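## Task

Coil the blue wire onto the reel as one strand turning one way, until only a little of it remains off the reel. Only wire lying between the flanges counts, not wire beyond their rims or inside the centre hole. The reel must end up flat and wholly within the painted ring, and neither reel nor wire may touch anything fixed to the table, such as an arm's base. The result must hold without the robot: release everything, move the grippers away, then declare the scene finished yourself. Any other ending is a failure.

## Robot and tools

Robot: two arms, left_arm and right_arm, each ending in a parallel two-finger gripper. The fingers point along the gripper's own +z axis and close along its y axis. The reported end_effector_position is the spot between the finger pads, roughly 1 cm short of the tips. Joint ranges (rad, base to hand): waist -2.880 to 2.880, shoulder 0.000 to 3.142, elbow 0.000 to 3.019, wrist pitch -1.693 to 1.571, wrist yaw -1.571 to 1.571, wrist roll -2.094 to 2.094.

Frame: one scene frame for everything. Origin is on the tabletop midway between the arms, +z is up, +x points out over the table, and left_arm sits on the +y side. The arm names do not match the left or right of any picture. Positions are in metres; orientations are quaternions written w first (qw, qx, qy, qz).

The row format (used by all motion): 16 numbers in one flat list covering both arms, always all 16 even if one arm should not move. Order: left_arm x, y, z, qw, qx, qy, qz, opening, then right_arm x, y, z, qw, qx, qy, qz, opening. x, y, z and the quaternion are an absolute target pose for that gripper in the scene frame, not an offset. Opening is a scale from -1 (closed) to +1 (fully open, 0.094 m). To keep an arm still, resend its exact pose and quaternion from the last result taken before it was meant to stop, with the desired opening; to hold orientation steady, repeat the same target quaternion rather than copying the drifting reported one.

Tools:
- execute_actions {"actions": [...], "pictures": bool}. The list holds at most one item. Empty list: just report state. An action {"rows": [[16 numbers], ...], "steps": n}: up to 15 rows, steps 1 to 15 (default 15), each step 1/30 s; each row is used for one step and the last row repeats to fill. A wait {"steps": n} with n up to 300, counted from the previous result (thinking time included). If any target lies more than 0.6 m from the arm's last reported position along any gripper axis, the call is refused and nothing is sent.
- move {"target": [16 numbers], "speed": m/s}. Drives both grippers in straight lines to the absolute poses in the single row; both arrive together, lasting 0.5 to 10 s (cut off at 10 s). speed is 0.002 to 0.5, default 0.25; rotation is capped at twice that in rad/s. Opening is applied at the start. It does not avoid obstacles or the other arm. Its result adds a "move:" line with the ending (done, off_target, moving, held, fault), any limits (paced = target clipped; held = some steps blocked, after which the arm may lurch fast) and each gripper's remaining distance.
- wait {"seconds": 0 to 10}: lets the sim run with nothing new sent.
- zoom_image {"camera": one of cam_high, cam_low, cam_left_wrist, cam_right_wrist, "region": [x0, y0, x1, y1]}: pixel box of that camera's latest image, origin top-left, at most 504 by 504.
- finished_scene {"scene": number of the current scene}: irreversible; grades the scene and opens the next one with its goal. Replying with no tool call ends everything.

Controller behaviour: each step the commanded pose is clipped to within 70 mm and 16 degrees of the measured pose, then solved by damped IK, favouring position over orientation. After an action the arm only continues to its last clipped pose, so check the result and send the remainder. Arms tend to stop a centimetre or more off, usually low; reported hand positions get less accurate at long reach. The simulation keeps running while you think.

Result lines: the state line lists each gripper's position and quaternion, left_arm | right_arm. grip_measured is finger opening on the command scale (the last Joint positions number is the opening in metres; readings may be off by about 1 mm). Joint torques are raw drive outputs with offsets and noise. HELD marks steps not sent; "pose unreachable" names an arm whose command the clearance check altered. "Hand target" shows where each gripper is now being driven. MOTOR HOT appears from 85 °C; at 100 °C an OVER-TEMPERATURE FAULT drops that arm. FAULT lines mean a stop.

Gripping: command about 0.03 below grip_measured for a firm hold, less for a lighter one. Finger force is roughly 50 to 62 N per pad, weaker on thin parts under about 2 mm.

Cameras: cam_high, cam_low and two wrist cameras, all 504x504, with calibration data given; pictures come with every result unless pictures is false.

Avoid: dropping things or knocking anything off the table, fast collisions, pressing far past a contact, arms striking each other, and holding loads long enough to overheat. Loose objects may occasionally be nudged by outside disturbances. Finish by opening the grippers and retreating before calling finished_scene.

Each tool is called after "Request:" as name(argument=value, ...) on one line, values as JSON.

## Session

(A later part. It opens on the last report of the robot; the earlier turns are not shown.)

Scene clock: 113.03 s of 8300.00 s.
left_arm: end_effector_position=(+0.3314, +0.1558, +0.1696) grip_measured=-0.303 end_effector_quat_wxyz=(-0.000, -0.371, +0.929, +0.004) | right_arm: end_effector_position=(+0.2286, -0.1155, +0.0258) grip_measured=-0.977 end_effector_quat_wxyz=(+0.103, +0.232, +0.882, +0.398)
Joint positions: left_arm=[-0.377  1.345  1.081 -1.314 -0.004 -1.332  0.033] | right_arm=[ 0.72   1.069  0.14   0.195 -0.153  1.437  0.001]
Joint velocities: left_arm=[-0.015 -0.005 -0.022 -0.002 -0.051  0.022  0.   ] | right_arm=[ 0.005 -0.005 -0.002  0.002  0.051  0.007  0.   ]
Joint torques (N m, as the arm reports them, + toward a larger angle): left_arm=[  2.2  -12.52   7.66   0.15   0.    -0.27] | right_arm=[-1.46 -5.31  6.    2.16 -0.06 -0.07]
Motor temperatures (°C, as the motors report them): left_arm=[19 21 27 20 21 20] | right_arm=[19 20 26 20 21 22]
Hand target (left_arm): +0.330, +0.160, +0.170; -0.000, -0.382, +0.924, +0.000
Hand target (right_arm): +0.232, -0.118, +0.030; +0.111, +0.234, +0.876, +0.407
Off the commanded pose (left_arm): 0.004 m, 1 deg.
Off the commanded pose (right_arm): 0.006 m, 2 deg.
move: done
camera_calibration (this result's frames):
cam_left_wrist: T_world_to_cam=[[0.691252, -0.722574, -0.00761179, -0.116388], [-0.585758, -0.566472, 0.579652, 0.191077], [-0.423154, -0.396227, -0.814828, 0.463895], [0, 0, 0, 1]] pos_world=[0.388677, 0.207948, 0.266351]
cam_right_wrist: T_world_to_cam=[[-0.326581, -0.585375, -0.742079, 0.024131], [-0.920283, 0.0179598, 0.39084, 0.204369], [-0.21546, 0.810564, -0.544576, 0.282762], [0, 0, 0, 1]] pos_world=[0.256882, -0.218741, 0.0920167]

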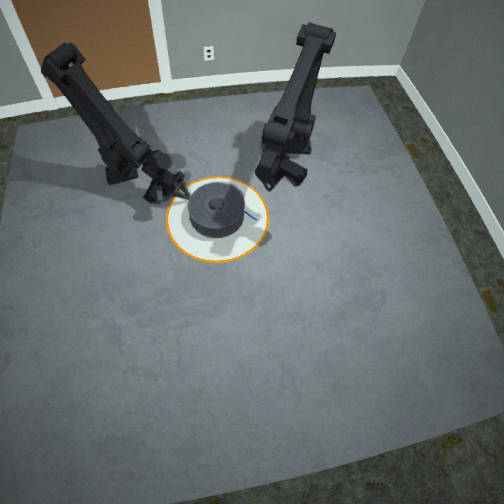

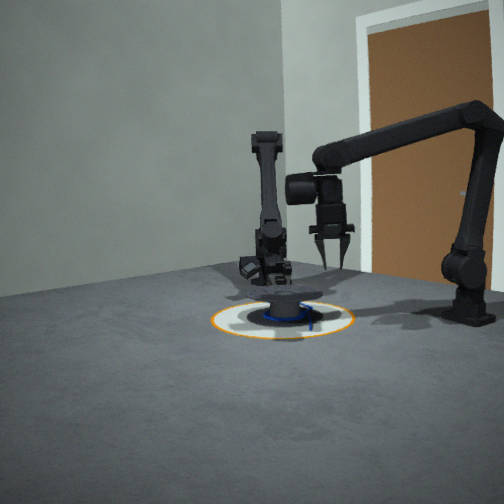

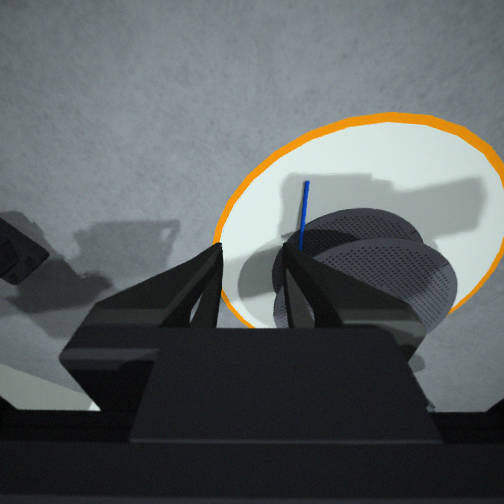

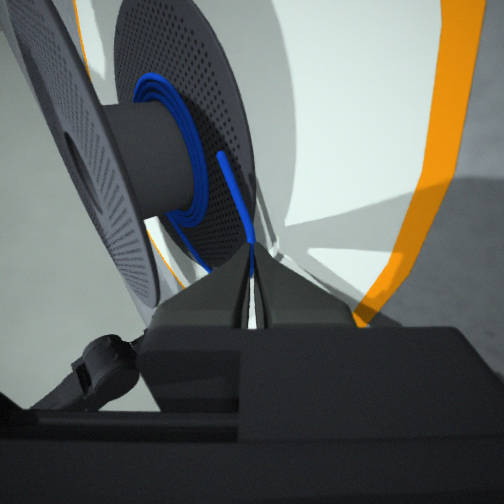

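Request:
move(target=[0.33,0.16,0.17,0,0.38,-0.92,0,-0.3,0.29,-0.112,0.03,0.05,0.071,0.816,0.571,-1], speed=0.04)

Request:
zoom_image(camera="cam_right_wrist", region=[80, 30, 380, 330])

Request:
zoom_image(camera="cam_low", region=[200, 240, 360, 350])

Scene clock: 123.80 s of 8300.00 s.
left_arm: end_effector_position=(+0.3314, +0.1558, +0.1696) grip_measured=-0.303 end_effector_quat_wxyz=(-0.000, -0.371, +0.929, +0.004) | right_arm: end_effector_position=(+0.2764, -0.1147, +0.0265) grip_measured=-0.977 end_effector_quat_wxyz=(+0.036, +0.078, +0.820, +0.566)
Joint positions: left_arm=[-0.377  1.345  1.081 -1.314 -0.004 -1.332  0.033] | right_arm=[ 0.288  1.602  0.198  0.794 -0.897  1.103  0.001]
Joint velocities: left_arm=[-0.005 -0.005 -0.012  0.007 -0.007 -0.037  0.   ] | right_arm=[-0.015 -0.015 -0.022 -0.002  0.022 -0.007 -0.   ]
Joint torques (N m, as the arm reports them, + toward a larger angle): left_arm=[  2.17 -12.51   7.64   0.13   0.    -0.26] | right_arm=[-1.49 -7.23  4.98  2.15 -0.31 -0.17]
Motor temperatures (°C, as the motors report them): left_arm=[19 21 27 20 21 20] | right_arm=[19 20 25 20 21 22]
Hand target (left_arm): +0.330, +0.160, +0.170; -0.000, -0.382, +0.924, +0.000
Hand target (right_arm): +0.290, -0.113, +0.030; +0.053, +0.071, +0.816, +0.572
Off the commanded pose (left_arm): 0.004 m, 1 deg.
Off the commanded pose (right_arm): 0.014 m, 2 deg.
After step 90, 1.23 s passed at rest.
move: off_target (right_arm)
camera_calibration (this result's frames):
cam_left_wrist: T_world_to_cam=[[0.691252, -0.722574, -0.00761179, -0.116388], [-0.585758, -0.566472, 0.579652, 0.191077], [-0.423154, -0.396227, -0.814828, 0.463895], [0, 0, 0, 1]] pos_world=[0.388677, 0.207948, 0.266351]
cam_right_wrist: T_world_to_cam=[[-0.0847127, -0.358556, -0.929657, 0.00483517], [-0.884796, -0.401991, 0.235667, 0.194268], [-0.458213, 0.842521, -0.283195, 0.356691], [0, 0, 0, 1]] pos_world=[0.335737, -0.220692, 0.0597257]

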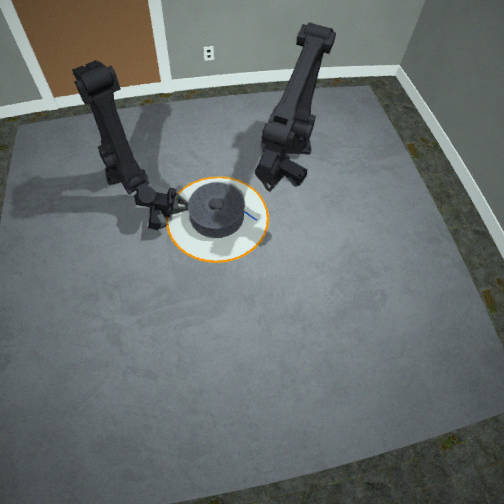

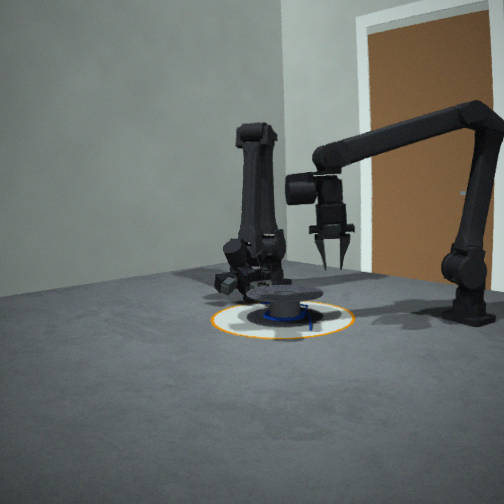

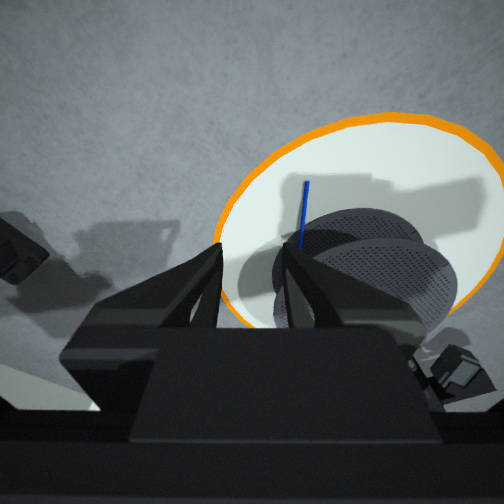

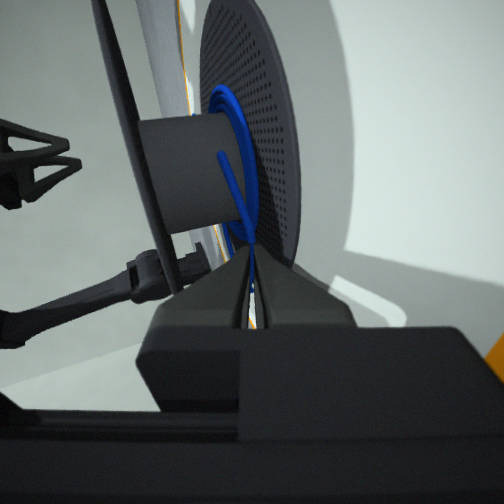

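Region (80, 30, 380, 330) of cam_right_wrist's 504x504 image, scaled by 1.680, with more detail than that image has.

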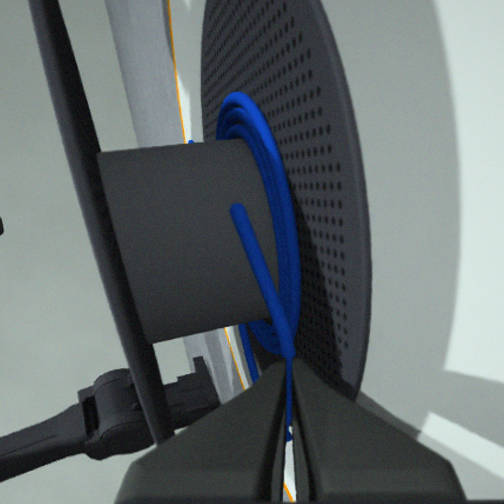

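Region (200, 240, 360, 350) of cam_low's 504x504 image, scaled by 3.150, with more detail than that image has; it fills the top 346 rows of this view, and the rest is white.

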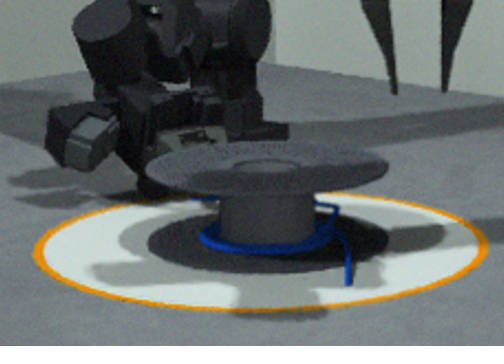

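Continue further forward and inward.

Request:
move(target=[0.33,0.16,0.17,0,0.38,-0.92,0,-0.3,0.325,-0.098,0.028,0,0,0.819,0.574,-1], speed=0.03)

Request:
zoom_image(camera="cam_low", region=[200, 240, 360, 350])

Scene clock: 129.67 s of 8300.00 s.
left_arm: end_effector_position=(+0.3314, +0.1558, +0.1696) grip_measured=-0.303 end_effector_quat_wxyz=(-0.000, -0.371, +0.929, +0.004) | right_arm: end_effector_position=(+0.3119, -0.0987, +0.0291) grip_measured=-0.977 end_effector_quat_wxyz=(-0.007, +0.001, +0.818, +0.575)
Joint positions: left_arm=[-0.377  1.345  1.081 -1.314 -0.004 -1.332  0.033] | right_arm=[ 0.241  1.644  0.39   0.462 -1.073  0.855  0.001]
Joint velocities: left_arm=[ 0.005 -0.015  0.012  0.027 -0.007 -0.022  0.001] | right_arm=[-0.015 -0.005 -0.012 -0.012 -0.022  0.022  0.   ]
Joint torques (N m, as the arm reports them, + toward a larger angle): left_arm=[  2.19 -12.47   7.64   0.13   0.01  -0.26] | right_arm=[-1.43 -9.14  6.54  0.68 -0.42 -0.14]
Motor temperatures (°C, as the motors report them): left_arm=[19 21 27 20 21 20] | right_arm=[19 20 25 20 21 22]
Hand target (left_arm): +0.330, +0.160, +0.170; -0.000, -0.382, +0.924, +0.000
Hand target (right_arm): +0.325, -0.099, +0.029; +0.001, +0.000, +0.818, +0.575
Off the commanded pose (left_arm): 0.004 m, 1 deg.
Off the commanded pose (right_arm): 0.013 m, 1 deg.
move: off_target (right_arm)
camera_calibration (this result's frames):
cam_left_wrist: T_world_to_cam=[[0.691252, -0.722574, -0.00761179, -0.116388], [-0.585758, -0.566472, 0.579652, 0.191077], [-0.423154, -0.396227, -0.814828, 0.463895], [0, 0, 0, 1]] pos_world=[0.388677, 0.207948, 0.266351]
cam_right_wrist: T_world_to_cam=[[-0.00451609, -0.350237, -0.93665, -0.00792784], [-0.805408, -0.553893, 0.210998, 0.192426], [-0.592703, 0.755339, -0.279582, 0.3934], [0, 0, 0, 1]] pos_world=[0.388115, -0.193344, 0.0619607]

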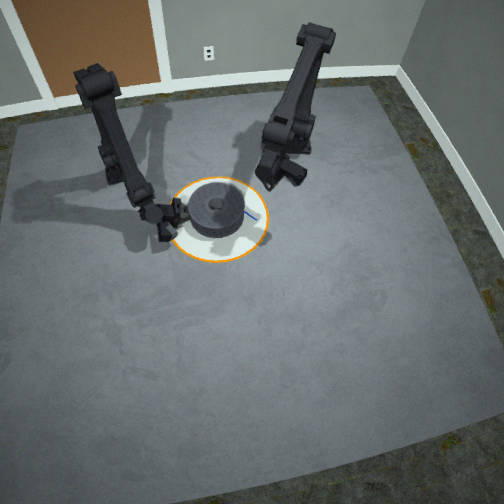

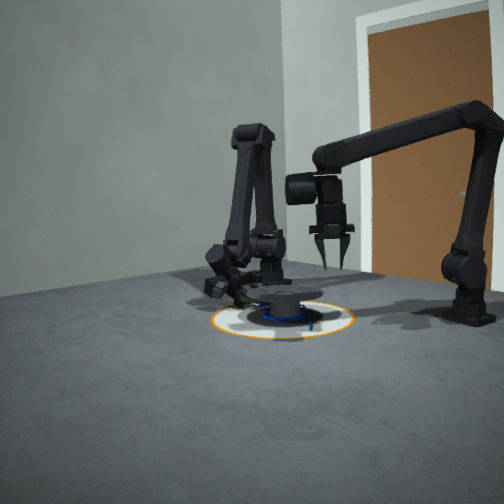

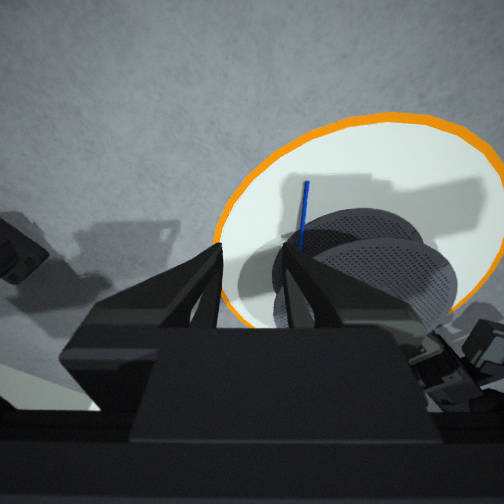

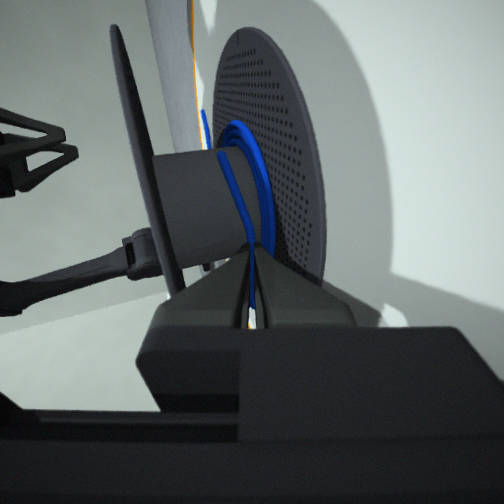

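Region (200, 240, 360, 350) of cam_low's 504x504 image, scaled by 3.150, with more detail than that image has; it fills the top 346 rows of this view, and the rest is white.

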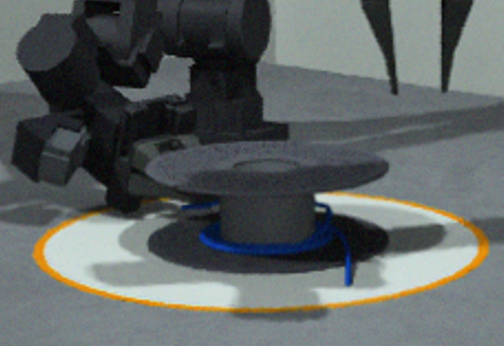

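Try releasing and backing out.

Request:
move(target=[0.33,0.16,0.17,0,0.38,-0.92,0,-0.3,0.325,-0.098,0.028,0,0,0.819,0.574,-0.85], speed=0.03)

Request:
move(target=[0.33,0.16,0.17,0,0.38,-0.92,0,-0.3,0.30,-0.17,0.05,0,0,0.866,0.5,-0.85], speed=0.05)

Request:
zoom_image(camera="cam_right_wrist", region=[80, 30, 380, 330])

Request:
zoom_image(camera="cam_low", region=[200, 240, 360, 350])

Scene clock: 133.23 s of 8300.00 s.
left_arm: end_effector_position=(+0.3314, +0.1558, +0.1696) grip_measured=-0.303 end_effector_quat_wxyz=(-0.000, -0.371, +0.929, +0.004) | right_arm: end_effector_position=(+0.3115, -0.0988, +0.0286) grip_measured=-0.852 end_effector_quat_wxyz=(-0.007, -0.000, +0.819, +0.574)
Joint positions: left_arm=[-0.377  1.345  1.081 -1.314 -0.004 -1.332  0.033] | right_arm=[ 0.241  1.644  0.39   0.458 -1.073  0.85   0.007]
Joint velocities: left_arm=[ 0.005  0.005  0.002 -0.012 -0.022 -0.11  -0.   ] | right_arm=[-0.005  0.005 -0.002 -0.002  0.051 -0.007  0.   ]
Joint torques (N m, as the arm reports them, + toward a larger angle): left_arm=[  2.18 -12.52   7.64   0.15   0.    -0.26] | right_arm=[-1.22 -9.03  6.66  0.73 -0.32 -0.18]
Motor temperatures (°C, as the motors report them): left_arm=[19 21 27 20 21 20] | right_arm=[19 20 25 20 22 22]
Hand target (left_arm): +0.330, +0.160, +0.170; -0.000, -0.382, +0.924, +0.000
Hand target (right_arm): +0.325, -0.098, +0.028; +0.000, +0.000, +0.819, +0.574
Off the commanded pose (left_arm): 0.004 m, 1 deg.
Off the commanded pose (right_arm): 0.014 m, 1 deg.
move: off_target (right_arm)
camera_calibration (this result's frames):
cam_left_wrist: T_world_to_cam=[[0.691252, -0.722574, -0.00761179, -0.116388], [-0.585758, -0.566472, 0.579652, 0.191077], [-0.423154, -0.396227, -0.814828, 0.463895], [0, 0, 0, 1]] pos_world=[0.388677, 0.207948, 0.266351]
cam_right_wrist: T_world_to_cam=[[-0.00321392, -0.351632, -0.936133, -0.00905333], [-0.804633, -0.554939, 0.21121, 0.191747], [-0.593764, 0.753922, -0.281151, 0.393357], [0, 0, 0, 1]] pos_world=[0.387819, -0.193336, 0.0616188]

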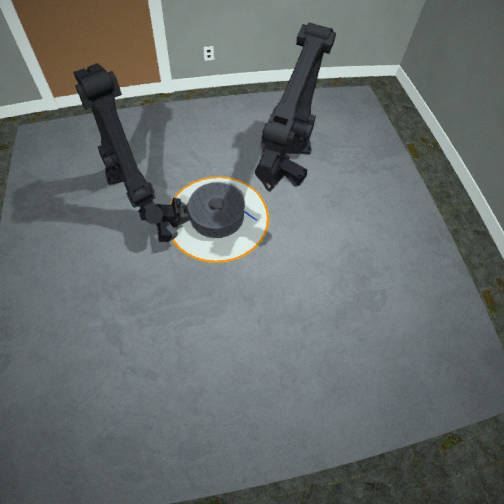

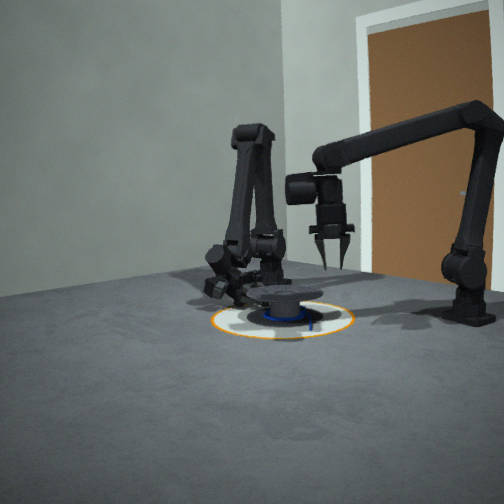

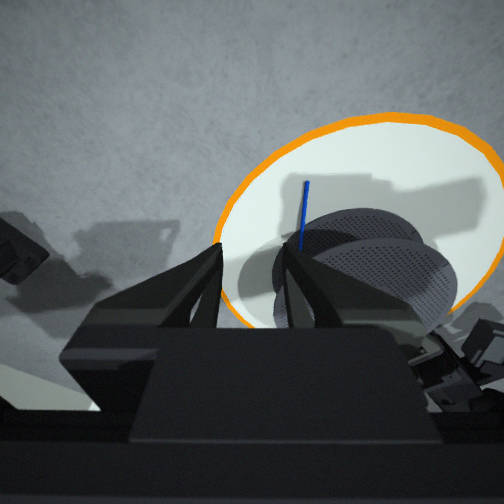

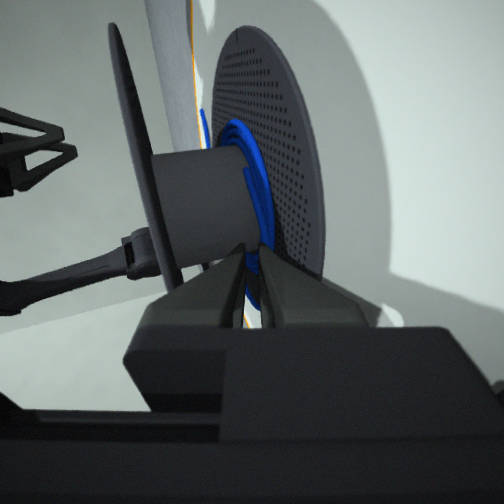

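Scene clock: 135.40 s of 8300.00 s.
left_arm: end_effector_position=(+0.3314, +0.1558, +0.1696) grip_measured=-0.303 end_effector_quat_wxyz=(-0.000, -0.371, +0.929, +0.004) | right_arm: end_effector_position=(+0.2823, -0.1689, +0.0396) grip_measured=-0.852 end_effector_quat_wxyz=(-0.021, +0.010, +0.866, +0.499)
Joint positions: left_arm=[-0.377  1.345  1.081 -1.314 -0.004 -1.332  0.033] | right_arm=[ 0.064  1.375  0.39  -0.307 -1.022  0.377  0.007]
Joint velocities: left_arm=[-0.005 -0.005 -0.002  0.007 -0.007 -0.066  0.   ] | right_arm=[-0.015 -0.015  0.002 -0.012  0.051 -0.051 -0.002]
Joint torques (N m, as the arm reports them, + toward a larger angle): left_arm=[  2.2  -12.53   7.63   0.14   0.01  -0.26] | right_arm=[-1.33 -9.    8.56  0.1  -0.39 -0.17]
Motor temperatures (°C, as the motors report them): left_arm=[19 21 27 20 21 20] | right_arm=[19 21 25 20 22 22]
Hand target (left_arm): +0.330, +0.160, +0.170; -0.000, -0.382, +0.924, +0.000
Hand target (right_arm): +0.299, -0.170, +0.051; +0.001, +0.001, +0.865, +0.501
Off the commanded pose (left_arm): 0.004 m, 1 deg.
Off the commanded pose (right_arm): 0.021 m, 3 deg.
move: off_target (right_arm)
camera_calibration (this result's frames):
cam_left_wrist: T_world_to_cam=[[0.691252, -0.722574, -0.00761179, -0.116388], [-0.585758, -0.566472, 0.579652, 0.191077], [-0.423154, -0.396227, -0.814828, 0.463895], [0, 0, 0, 1]] pos_world=[0.388677, 0.207948, 0.266351]
cam_right_wrist: T_world_to_cam=[[-0.0329028, -0.512068, -0.858314, -0.0452138], [-0.794964, -0.507091, 0.333003, 0.127603], [-0.605764, 0.693286, -0.390391, 0.429416], [0, 0, 0, 1]] pos_world=[0.360077, -0.256155, 0.0863404]

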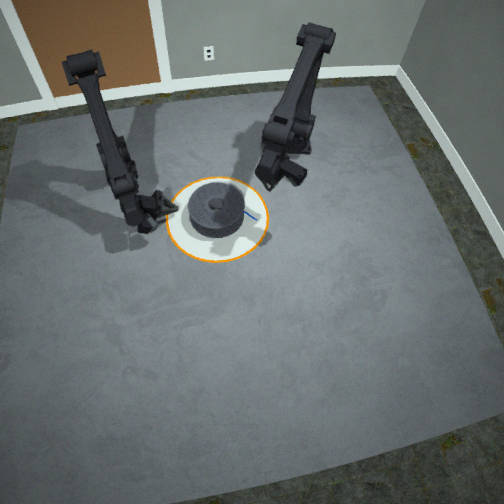

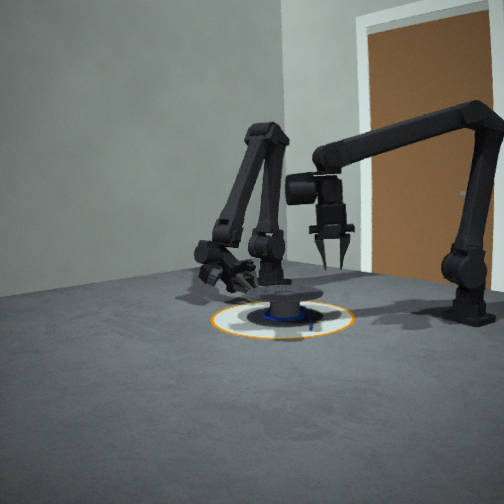

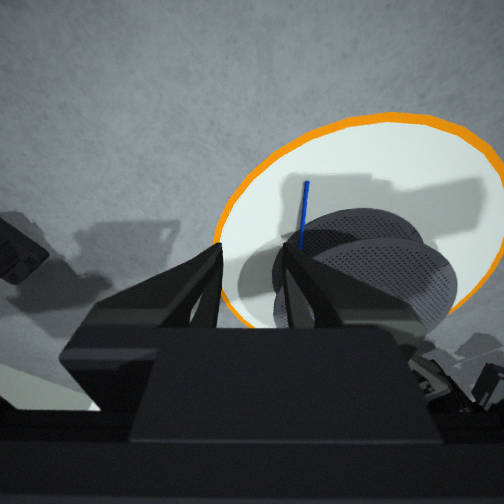

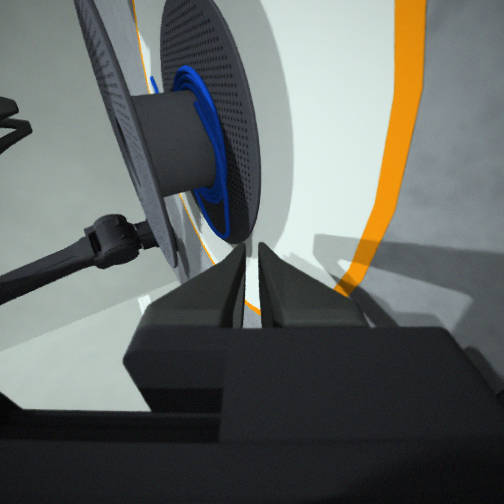

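Region (80, 30, 380, 330) of cam_right_wrist's 504x504 image, scaled by 1.680, with more detail than that image has.

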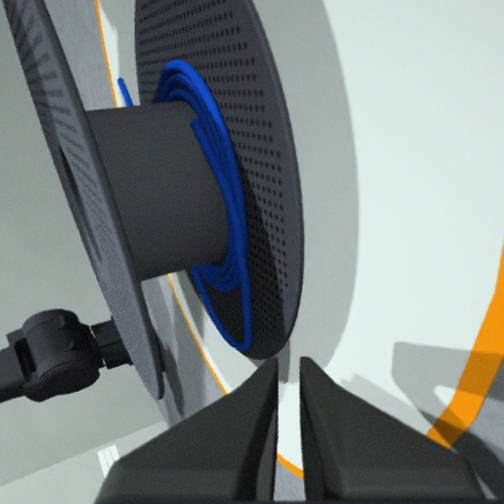

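Region (200, 240, 360, 350) of cam_low's 504x504 image, scaled by 3.150, with more detail than that image has; it fills the top 346 rows of this view, and the rest is white.

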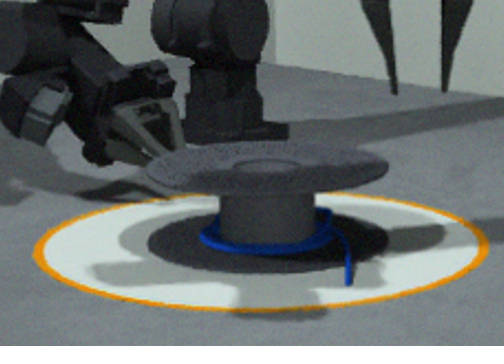

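Request:
move(target=[0.357,0.102,0.06,0,0.38,-0.92,0,-0.5,0.30,-0.25,0.15,0,0,0.966,0.26,-0.85], speed=0.1)

Scene clock: 141.73 s of 8300.00 s.
left_arm: end_effector_position=(+0.3637, +0.1045, +0.0708) grip_measured=-0.497 end_effector_quat_wxyz=(+0.005, -0.381, +0.925, -0.005) | right_arm: end_effector_position=(+0.2799, -0.2476, +0.1281) grip_measured=-0.852 end_effector_quat_wxyz=(-0.030, +0.005, +0.966, +0.257)
Joint positions: left_arm=[-0.437  1.578  1.052 -1.031 -0.003 -1.413  0.024] | right_arm=[-0.001  1.045  0.666 -1.179 -0.524  0.147  0.007]
Joint velocities: left_arm=[-0.015 -0.005  0.002  0.007 -0.007 -0.051 -0.001] | right_arm=[-0.015  0.005  0.007 -0.017 -0.007  0.007 -0.   ]
Joint torques (N m, as the arm reports them, + toward a larger angle): left_arm=[  0.33 -12.93   6.87   0.65   0.01  -0.25] | right_arm=[-1.46 -7.29 13.46 -0.38 -0.17 -0.12]
Motor temperatures (°C, as the motors report them): left_arm=[19 21 27 20 21 20] | right_arm=[19 21 26 20 22 22]
Hand target (left_arm): +0.358, +0.101, +0.060; -0.001, -0.382, +0.924, -0.000
Hand target (right_arm): +0.297, -0.250, +0.150; -0.002, -0.000, +0.966, +0.260
Off the commanded pose (left_arm): 0.013 m, 1 deg.
Off the commanded pose (right_arm): 0.030 m, 4 deg.
After step 90, 0.40 s passed at rest.
move: off_target (left_arm, right_arm)
camera_calibration (this result's frames):
cam_left_wrist: T_world_to_cam=[[0.706497, -0.70762, 0.0116446, -0.18495], [-0.582373, -0.571943, 0.577688, 0.237659], [-0.402123, -0.414916, -0.816175, 0.371121], [0, 0, 0, 1]] pos_world=[0.418309, 0.159037, 0.167761]
cam_right_wrist: T_world_to_cam=[[-0.0204889, -0.872932, -0.487411, -0.150017], [-0.777383, -0.292652, 0.556804, 0.0758428], [-0.628694, 0.390313, -0.672606, 0.484704], [0, 0, 0, 1]] pos_world=[0.360616, -0.297946, 0.210665]

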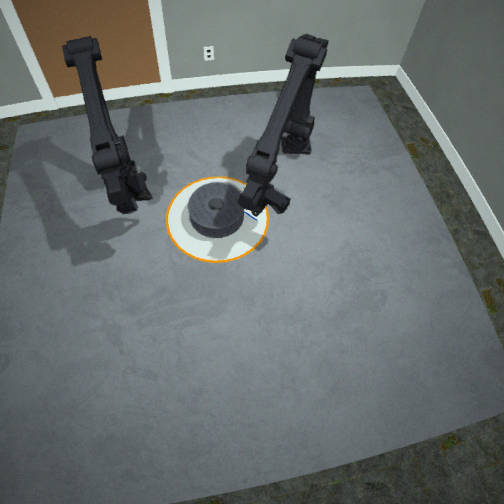

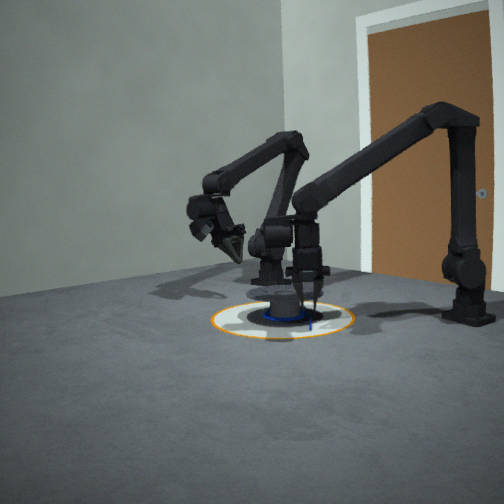

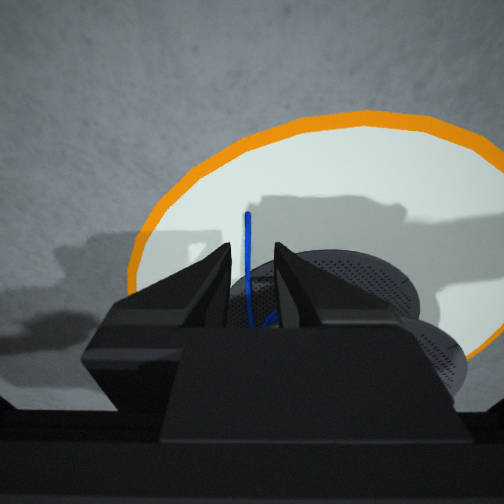

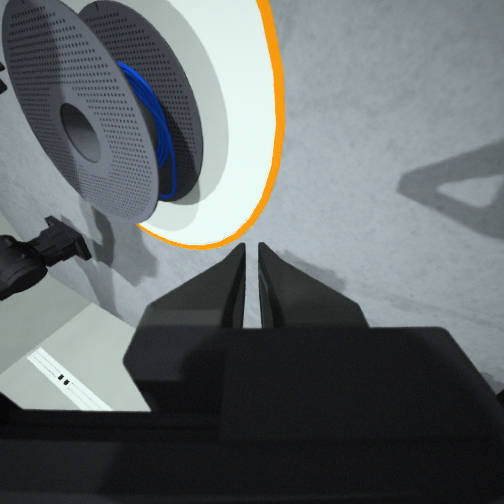

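Request:
move(target=[0.349,0.097,0.012,0,0.38,-0.92,0,-0.5,0.30,-0.25,0.15,0,0,0.966,0.26,-0.85], speed=0.03)

Request:
zoom_image(camera="cam_low", region=[200, 240, 360, 350])

Scene clock: 146.23 s of 8300.00 s.
left_arm: end_effector_position=(+0.3574, +0.0995, +0.0256) grip_measured=-0.497 end_effector_quat_wxyz=(+0.006, -0.382, +0.924, -0.008) | right_arm: end_effector_position=(+0.2802, -0.2484, +0.1280) grip_measured=-0.852 end_effector_quat_wxyz=(-0.030, +0.005, +0.966, +0.257)
Joint positions: left_arm=[-0.455  1.64   0.986 -0.897 -0.003 -1.435  0.024] | right_arm=[-0.003  1.045  0.666 -1.179 -0.523  0.146  0.007]
Joint velocities: left_arm=[-0.015 -0.024 -0.012  0.012 -0.022  0.066  0.001] | right_arm=[-0.024 -0.015 -0.022 -0.007 -0.022 -0.037 -0.001]
Joint torques (N m, as the arm reports them, + toward a larger angle): left_arm=[  0.18 -12.4    5.96   0.8   -0.03  -0.27] | right_arm=[-1.45 -7.03 13.7  -0.22 -0.17 -0.13]
Motor temperatures (°C, as the motors report them): left_arm=[19 22 27 20 21 20] | right_arm=[19 21 27 20 22 22]
Hand target (left_arm): +0.350, +0.097, +0.012; -0.000, -0.382, +0.924, +0.000
Hand target (right_arm): +0.299, -0.250, +0.150; +0.000, +0.000, +0.966, +0.259
Off the commanded pose (left_arm): 0.016 m, 1 deg.
Off the commanded pose (right_arm): 0.030 m, 3 deg.
move: off_target (left_arm, right_arm)
camera_calibration (this result's frames):
cam_left_wrist: T_world_to_cam=[[0.708834, -0.705121, 0.0189331, -0.184803], [-0.583675, -0.571254, 0.577054, 0.257656], [-0.396077, -0.420086, -0.816486, 0.327977], [0, 0, 0, 1]] pos_world=[0.411286, 0.154657, 0.122607]
cam_right_wrist: T_world_to_cam=[[-0.0206868, -0.873628, -0.486154, -0.151031], [-0.778003, -0.29133, 0.556631, 0.0763826], [-0.627919, 0.389744, -0.673659, 0.48483], [0, 0, 0, 1]] pos_world=[0.360736, -0.298652, 0.210669]

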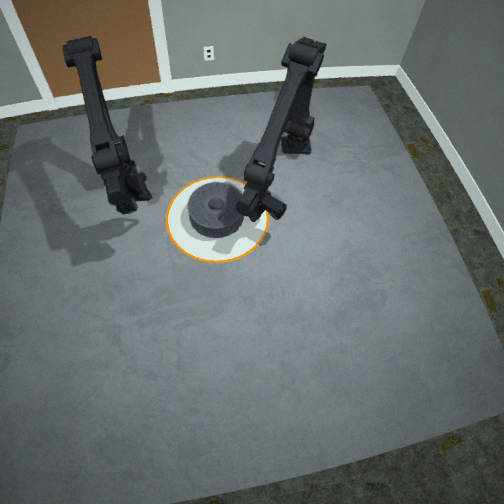

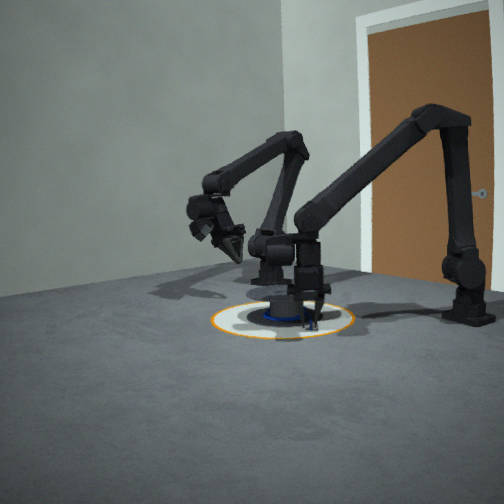

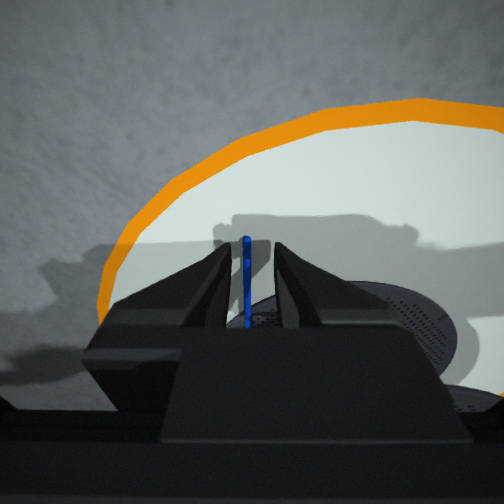

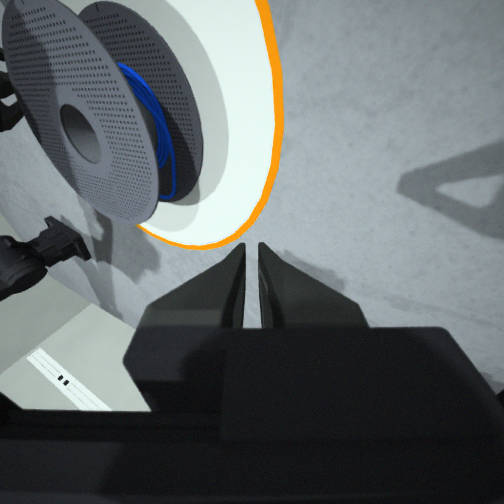

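Region (200, 240, 360, 350) of cam_low's 504x504 image, scaled by 3.150, with more detail than that image has; it fills the top 346 rows of this view, and the rest is white.

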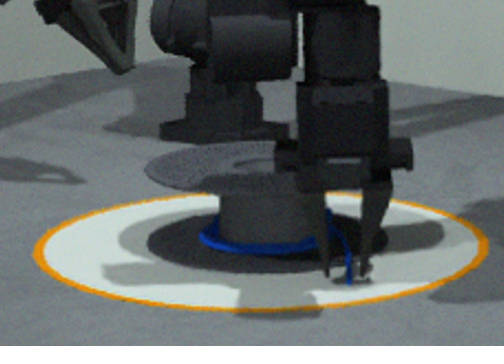

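Slightly above the table; go lower then close.

Request:
move(target=[0.346,0.094,0.004,0,0.38,-0.92,0,-0.5,0.30,-0.25,0.15,0,0,0.966,0.26,-0.85], speed=0.015)

Request:
move(target=[0.346,0.094,0.006,0,0.38,-0.92,0,-1,0.30,-0.25,0.15,0,0,0.966,0.26,-0.85], speed=0.015)

Scene clock: 150.70 s of 8300.00 s.
left_arm: end_effector_position=(+0.3554, +0.0969, +0.0191) grip_measured=-0.497 end_effector_quat_wxyz=(+0.007, -0.384, +0.923, -0.010) | right_arm: end_effector_position=(+0.2802, -0.2484, +0.1280) grip_measured=-0.852 end_effector_quat_wxyz=(-0.030, +0.005, +0.966, +0.257)
Joint positions: left_arm=[-0.463  1.649  0.976 -0.874 -0.003 -1.446  0.024] | right_arm=[-0.003  1.045  0.666 -1.179 -0.523  0.145  0.007]
Joint velocities: left_arm=[-0.005 -0.024 -0.012 -0.002 -0.051  0.022  0.   ] | right_arm=[-0.015 -0.015  0.007  0.007  0.022  0.037  0.001]
Joint torques (N m, as the arm reports them, + toward a larger angle): left_arm=[ -0.04 -12.14   5.72   0.71  -0.04  -0.23] | right_arm=[-1.44 -7.02 13.7  -0.22 -0.18 -0.12]
Motor temperatures (°C, as the motors report them): left_arm=[19 22 27 20 21 20] | right_arm=[19 20 28 20 22 22]
Hand target (left_arm): +0.346, +0.094, +0.004; -0.000, -0.382, +0.924, +0.000
Hand target (right_arm): +0.299, -0.250, +0.150; +0.000, -0.000, +0.966, +0.259
Off the commanded pose (left_arm): 0.018 m, 1 deg.
Off the commanded pose (right_arm): 0.030 m, 3 deg.
move: off_target (left_arm, right_arm)
camera_calibration (this result's frames):
cam_left_wrist: T_world_to_cam=[[0.711174, -0.702622, 0.0235373, -0.186262], [-0.583741, -0.571527, 0.576718, 0.258815], [-0.391763, -0.423887, -0.816604, 0.319696], [0, 0, 0, 1]] pos_world=[0.408791, 0.152563, 0.116186]
cam_right_wrist: T_world_to_cam=[[-0.020306, -0.873625, -0.486176, -0.151134], [-0.778013, -0.291598, 0.556477, 0.076338], [-0.627921, 0.389551, -0.67377, 0.484796], [0, 0, 0, 1]] pos_world=[0.360736, -0.298627, 0.210683]

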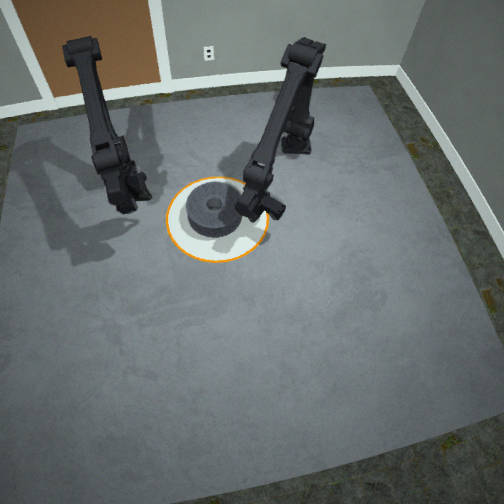

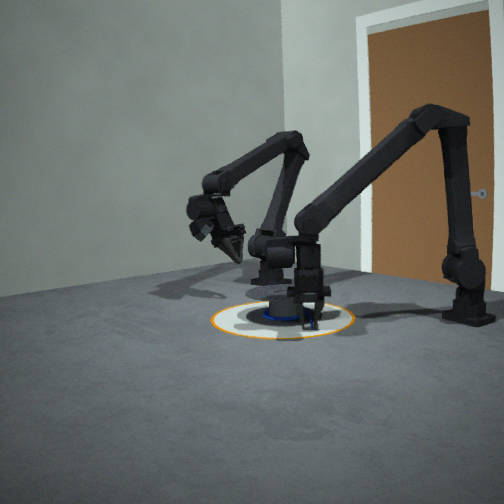

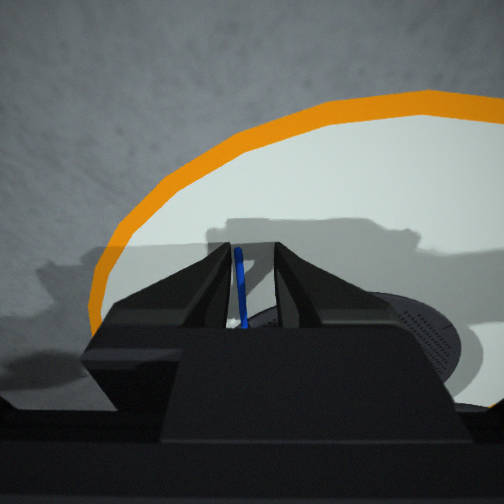

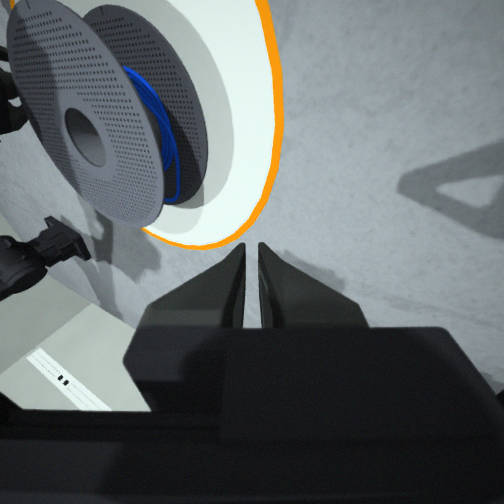

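Scene clock: 152.93 s of 8300.00 s.
left_arm: end_effector_position=(+0.3546, +0.0959, +0.0191) grip_measured=-0.965 end_effector_quat_wxyz=(+0.007, -0.383, +0.924, -0.010) | right_arm: end_effector_position=(+0.2802, -0.2484, +0.1280) grip_measured=-0.852 end_effector_quat_wxyz=(-0.030, +0.005, +0.966, +0.257)
Joint positions: left_arm=[-0.466  1.649  0.976 -0.874 -0.003 -1.446  0.002] | right_arm=[-0.003  1.045  0.666 -1.179 -0.523  0.145  0.007]
Joint velocities: left_arm=[ 0.005  0.005  0.012 -0.007 -0.022 -0.037  0.   ] | right_arm=[-0.005 -0.034  0.007 -0.022 -0.066  0.066 -0.   ]
Joint torques (N m, as the arm reports them, + toward a larger angle): left_arm=[  0.23 -12.53   5.92   0.49  -0.05  -0.25] | right_arm=[-1.43 -7.03 13.7  -0.21 -0.18 -0.12]
Motor temperatures (°C, as the motors report them): left_arm=[19 22 27 20 21 20] | right_arm=[19 20 29 20 22 22]
Hand target (left_arm): +0.346, +0.094, +0.006; +0.000, -0.382, +0.924, +0.000
Hand target (right_arm): +0.299, -0.250, +0.150; +0.000, -0.000, +0.966, +0.259
Off the commanded pose (left_arm): 0.016 m, 1 deg.
Off the commanded pose (right_arm): 0.030 m, 3 deg.
move: off_target (left_arm, right_arm)
camera_calibration (this result's frames):
cam_left_wrist: T_world_to_cam=[[0.709027, -0.704789, 0.0235373, -0.185448], [-0.585482, -0.569742, 0.576718, 0.258215], [-0.393054, -0.422689, -0.816604, 0.319296], [0, 0, 0, 1]] pos_world=[0.408169, 0.151377, 0.116186]
cam_right_wrist: T_world_to_cam=[[-0.020306, -0.873625, -0.486176, -0.151134], [-0.778013, -0.291598, 0.556477, 0.076338], [-0.627921, 0.389551, -0.67377, 0.484796], [0, 0, 0, 1]] pos_world=[0.360736, -0.298627, 0.210683]

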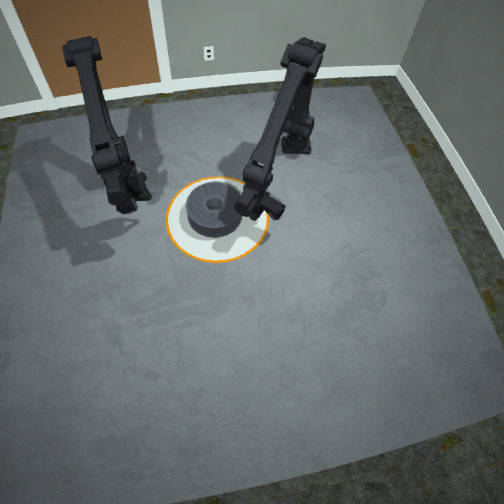

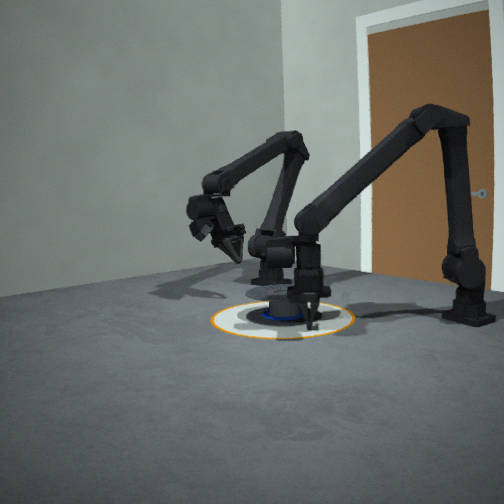

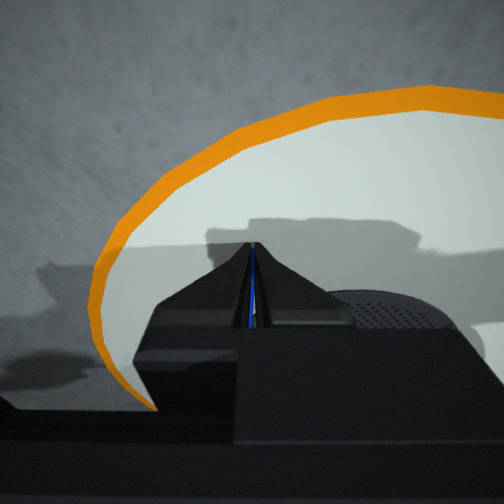

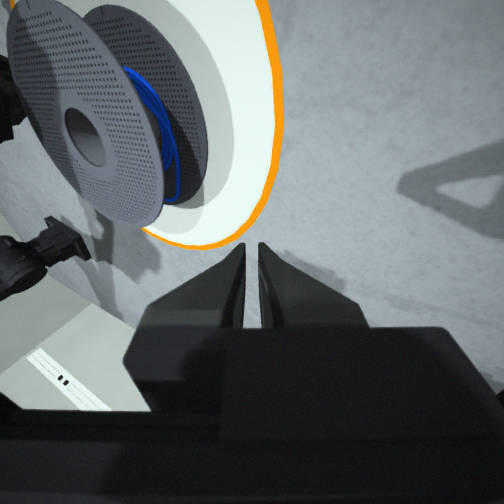

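Request:
move(target=[0.385,0.055,0.04,0.037,-0.079,0.902,-0.421,-1,0.30,-0.25,0.15,0,0,0.966,0.26,-0.85], speed=0.06)

Request:
zoom_image(camera="cam_low", region=[200, 240, 360, 350])

Request:
zoom_image(camera="cam_high", region=[135, 150, 295, 270])

Request:
zoom_image(camera="cam_high", region=[135, 150, 295, 270])

Scene clock: 170.07 s of 8300.00 s.
left_arm: end_effector_position=(+0.3841, +0.0505, +0.0514) grip_measured=-0.965 end_effector_quat_wxyz=(+0.030, -0.076, +0.903, -0.422) | right_arm: end_effector_position=(+0.2802, -0.2484, +0.1280) grip_measured=-0.852 end_effector_quat_wxyz=(-0.030, +0.005, +0.966, +0.257)
Joint positions: left_arm=[-0.275  1.574  0.727 -0.115  0.671 -0.857  0.002] | right_arm=[-0.003  1.045  0.666 -1.179 -0.523  0.145  0.007]
Joint velocities: left_arm=[-0.005 -0.015 -0.002  0.007  0.007  0.022  0.001] | right_arm=[-0.005  0.005 -0.022 -0.017 -0.022 -0.081 -0.   ]
Joint torques (N m, as the arm reports them, + toward a larger angle): left_arm=[  2.58 -11.1    5.85   2.21   0.36   0.12] | right_arm=[-1.4  -7.   13.7  -0.22 -0.18 -0.12]
Motor temperatures (°C, as the motors report them): left_arm=[19 22 26 20 21 20] | right_arm=[19 20 31 20 22 22]
Hand target (left_arm): +0.385, +0.056, +0.042; +0.031, -0.076, +0.904, -0.420
Hand target (right_arm): +0.299, -0.250, +0.150; +0.000, -0.000, +0.966, +0.259
Off the commanded pose (left_arm): 0.012 m, 1 deg.
Off the commanded pose (right_arm): 0.030 m, 3 deg.
After step 90, 5.27 s passed at rest.
move: off_target (left_arm, right_arm)
camera_calibration (this result's frames):
cam_left_wrist: T_world_to_cam=[[0.116033, -0.632706, 0.76565, -0.0531722], [-0.870683, 0.306152, 0.384944, 0.306177], [-0.477962, -0.711304, -0.515363, 0.369738], [0, 0, 0, 1]] pos_world=[0.449474, 0.135617, 0.113399]
cam_right_wrist: T_world_to_cam=[[-0.020306, -0.873625, -0.486176, -0.151134], [-0.778013, -0.291598, 0.556477, 0.076338], [-0.627921, 0.389551, -0.67377, 0.484796], [0, 0, 0, 1]] pos_world=[0.360736, -0.298627, 0.210683]

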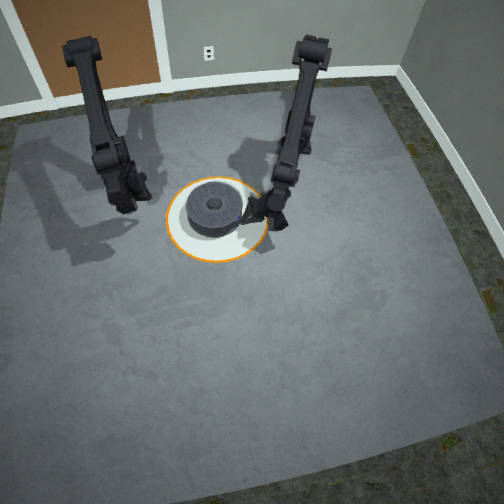

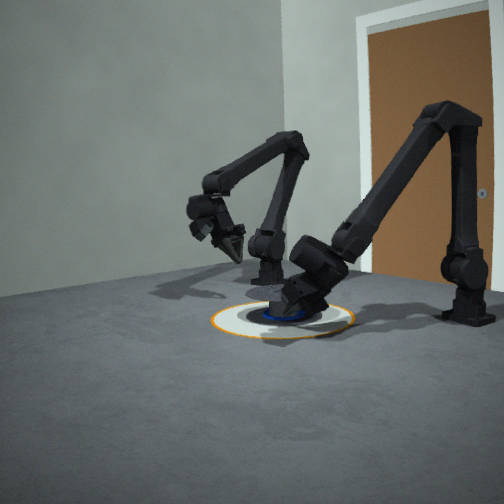

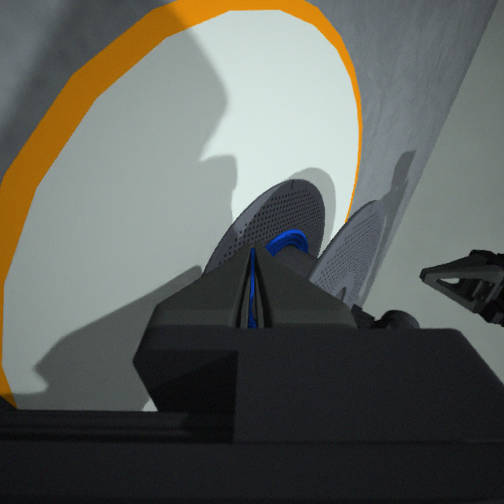

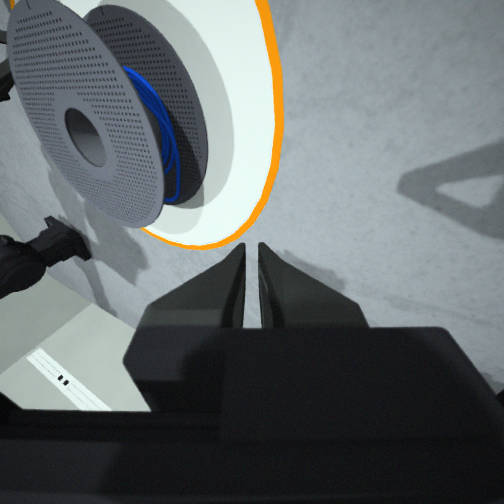

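Region (200, 240, 360, 350) of cam_low's 504x504 image, scaled by 3.150, with more detail than that image has; it fills the top 346 rows of this view, and the rest is white.

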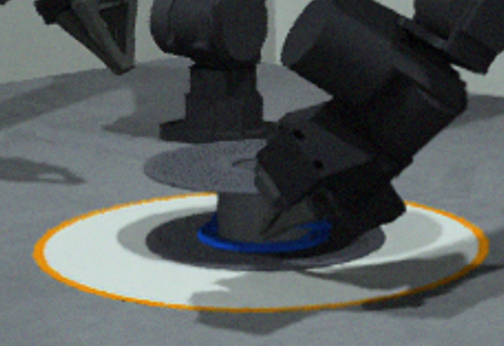

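Region (135, 150, 295, 270) of cam_high's 504x504 image, scaled by 3.150, with more detail than that image has; it fills the top 378 rows of this view, and the rest is white.

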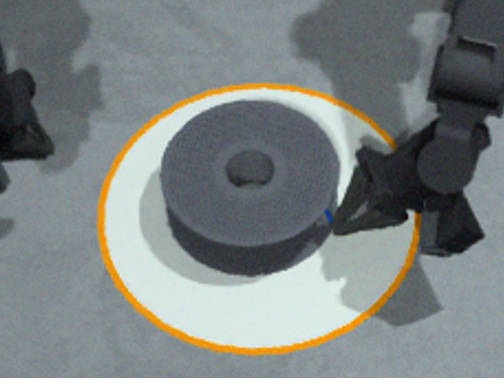

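Region (135, 150, 295, 270) of cam_high's 504x504 image, scaled by 3.150, with more detail than that image has; it fills the top 378 rows of this view, and the rest is white.

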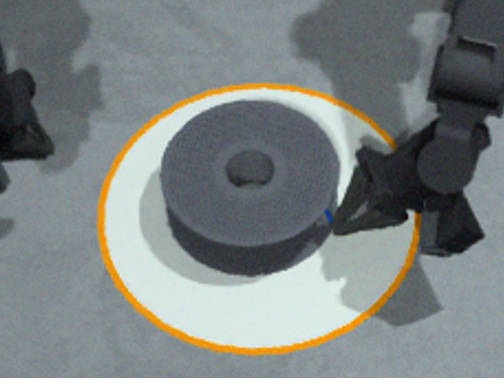

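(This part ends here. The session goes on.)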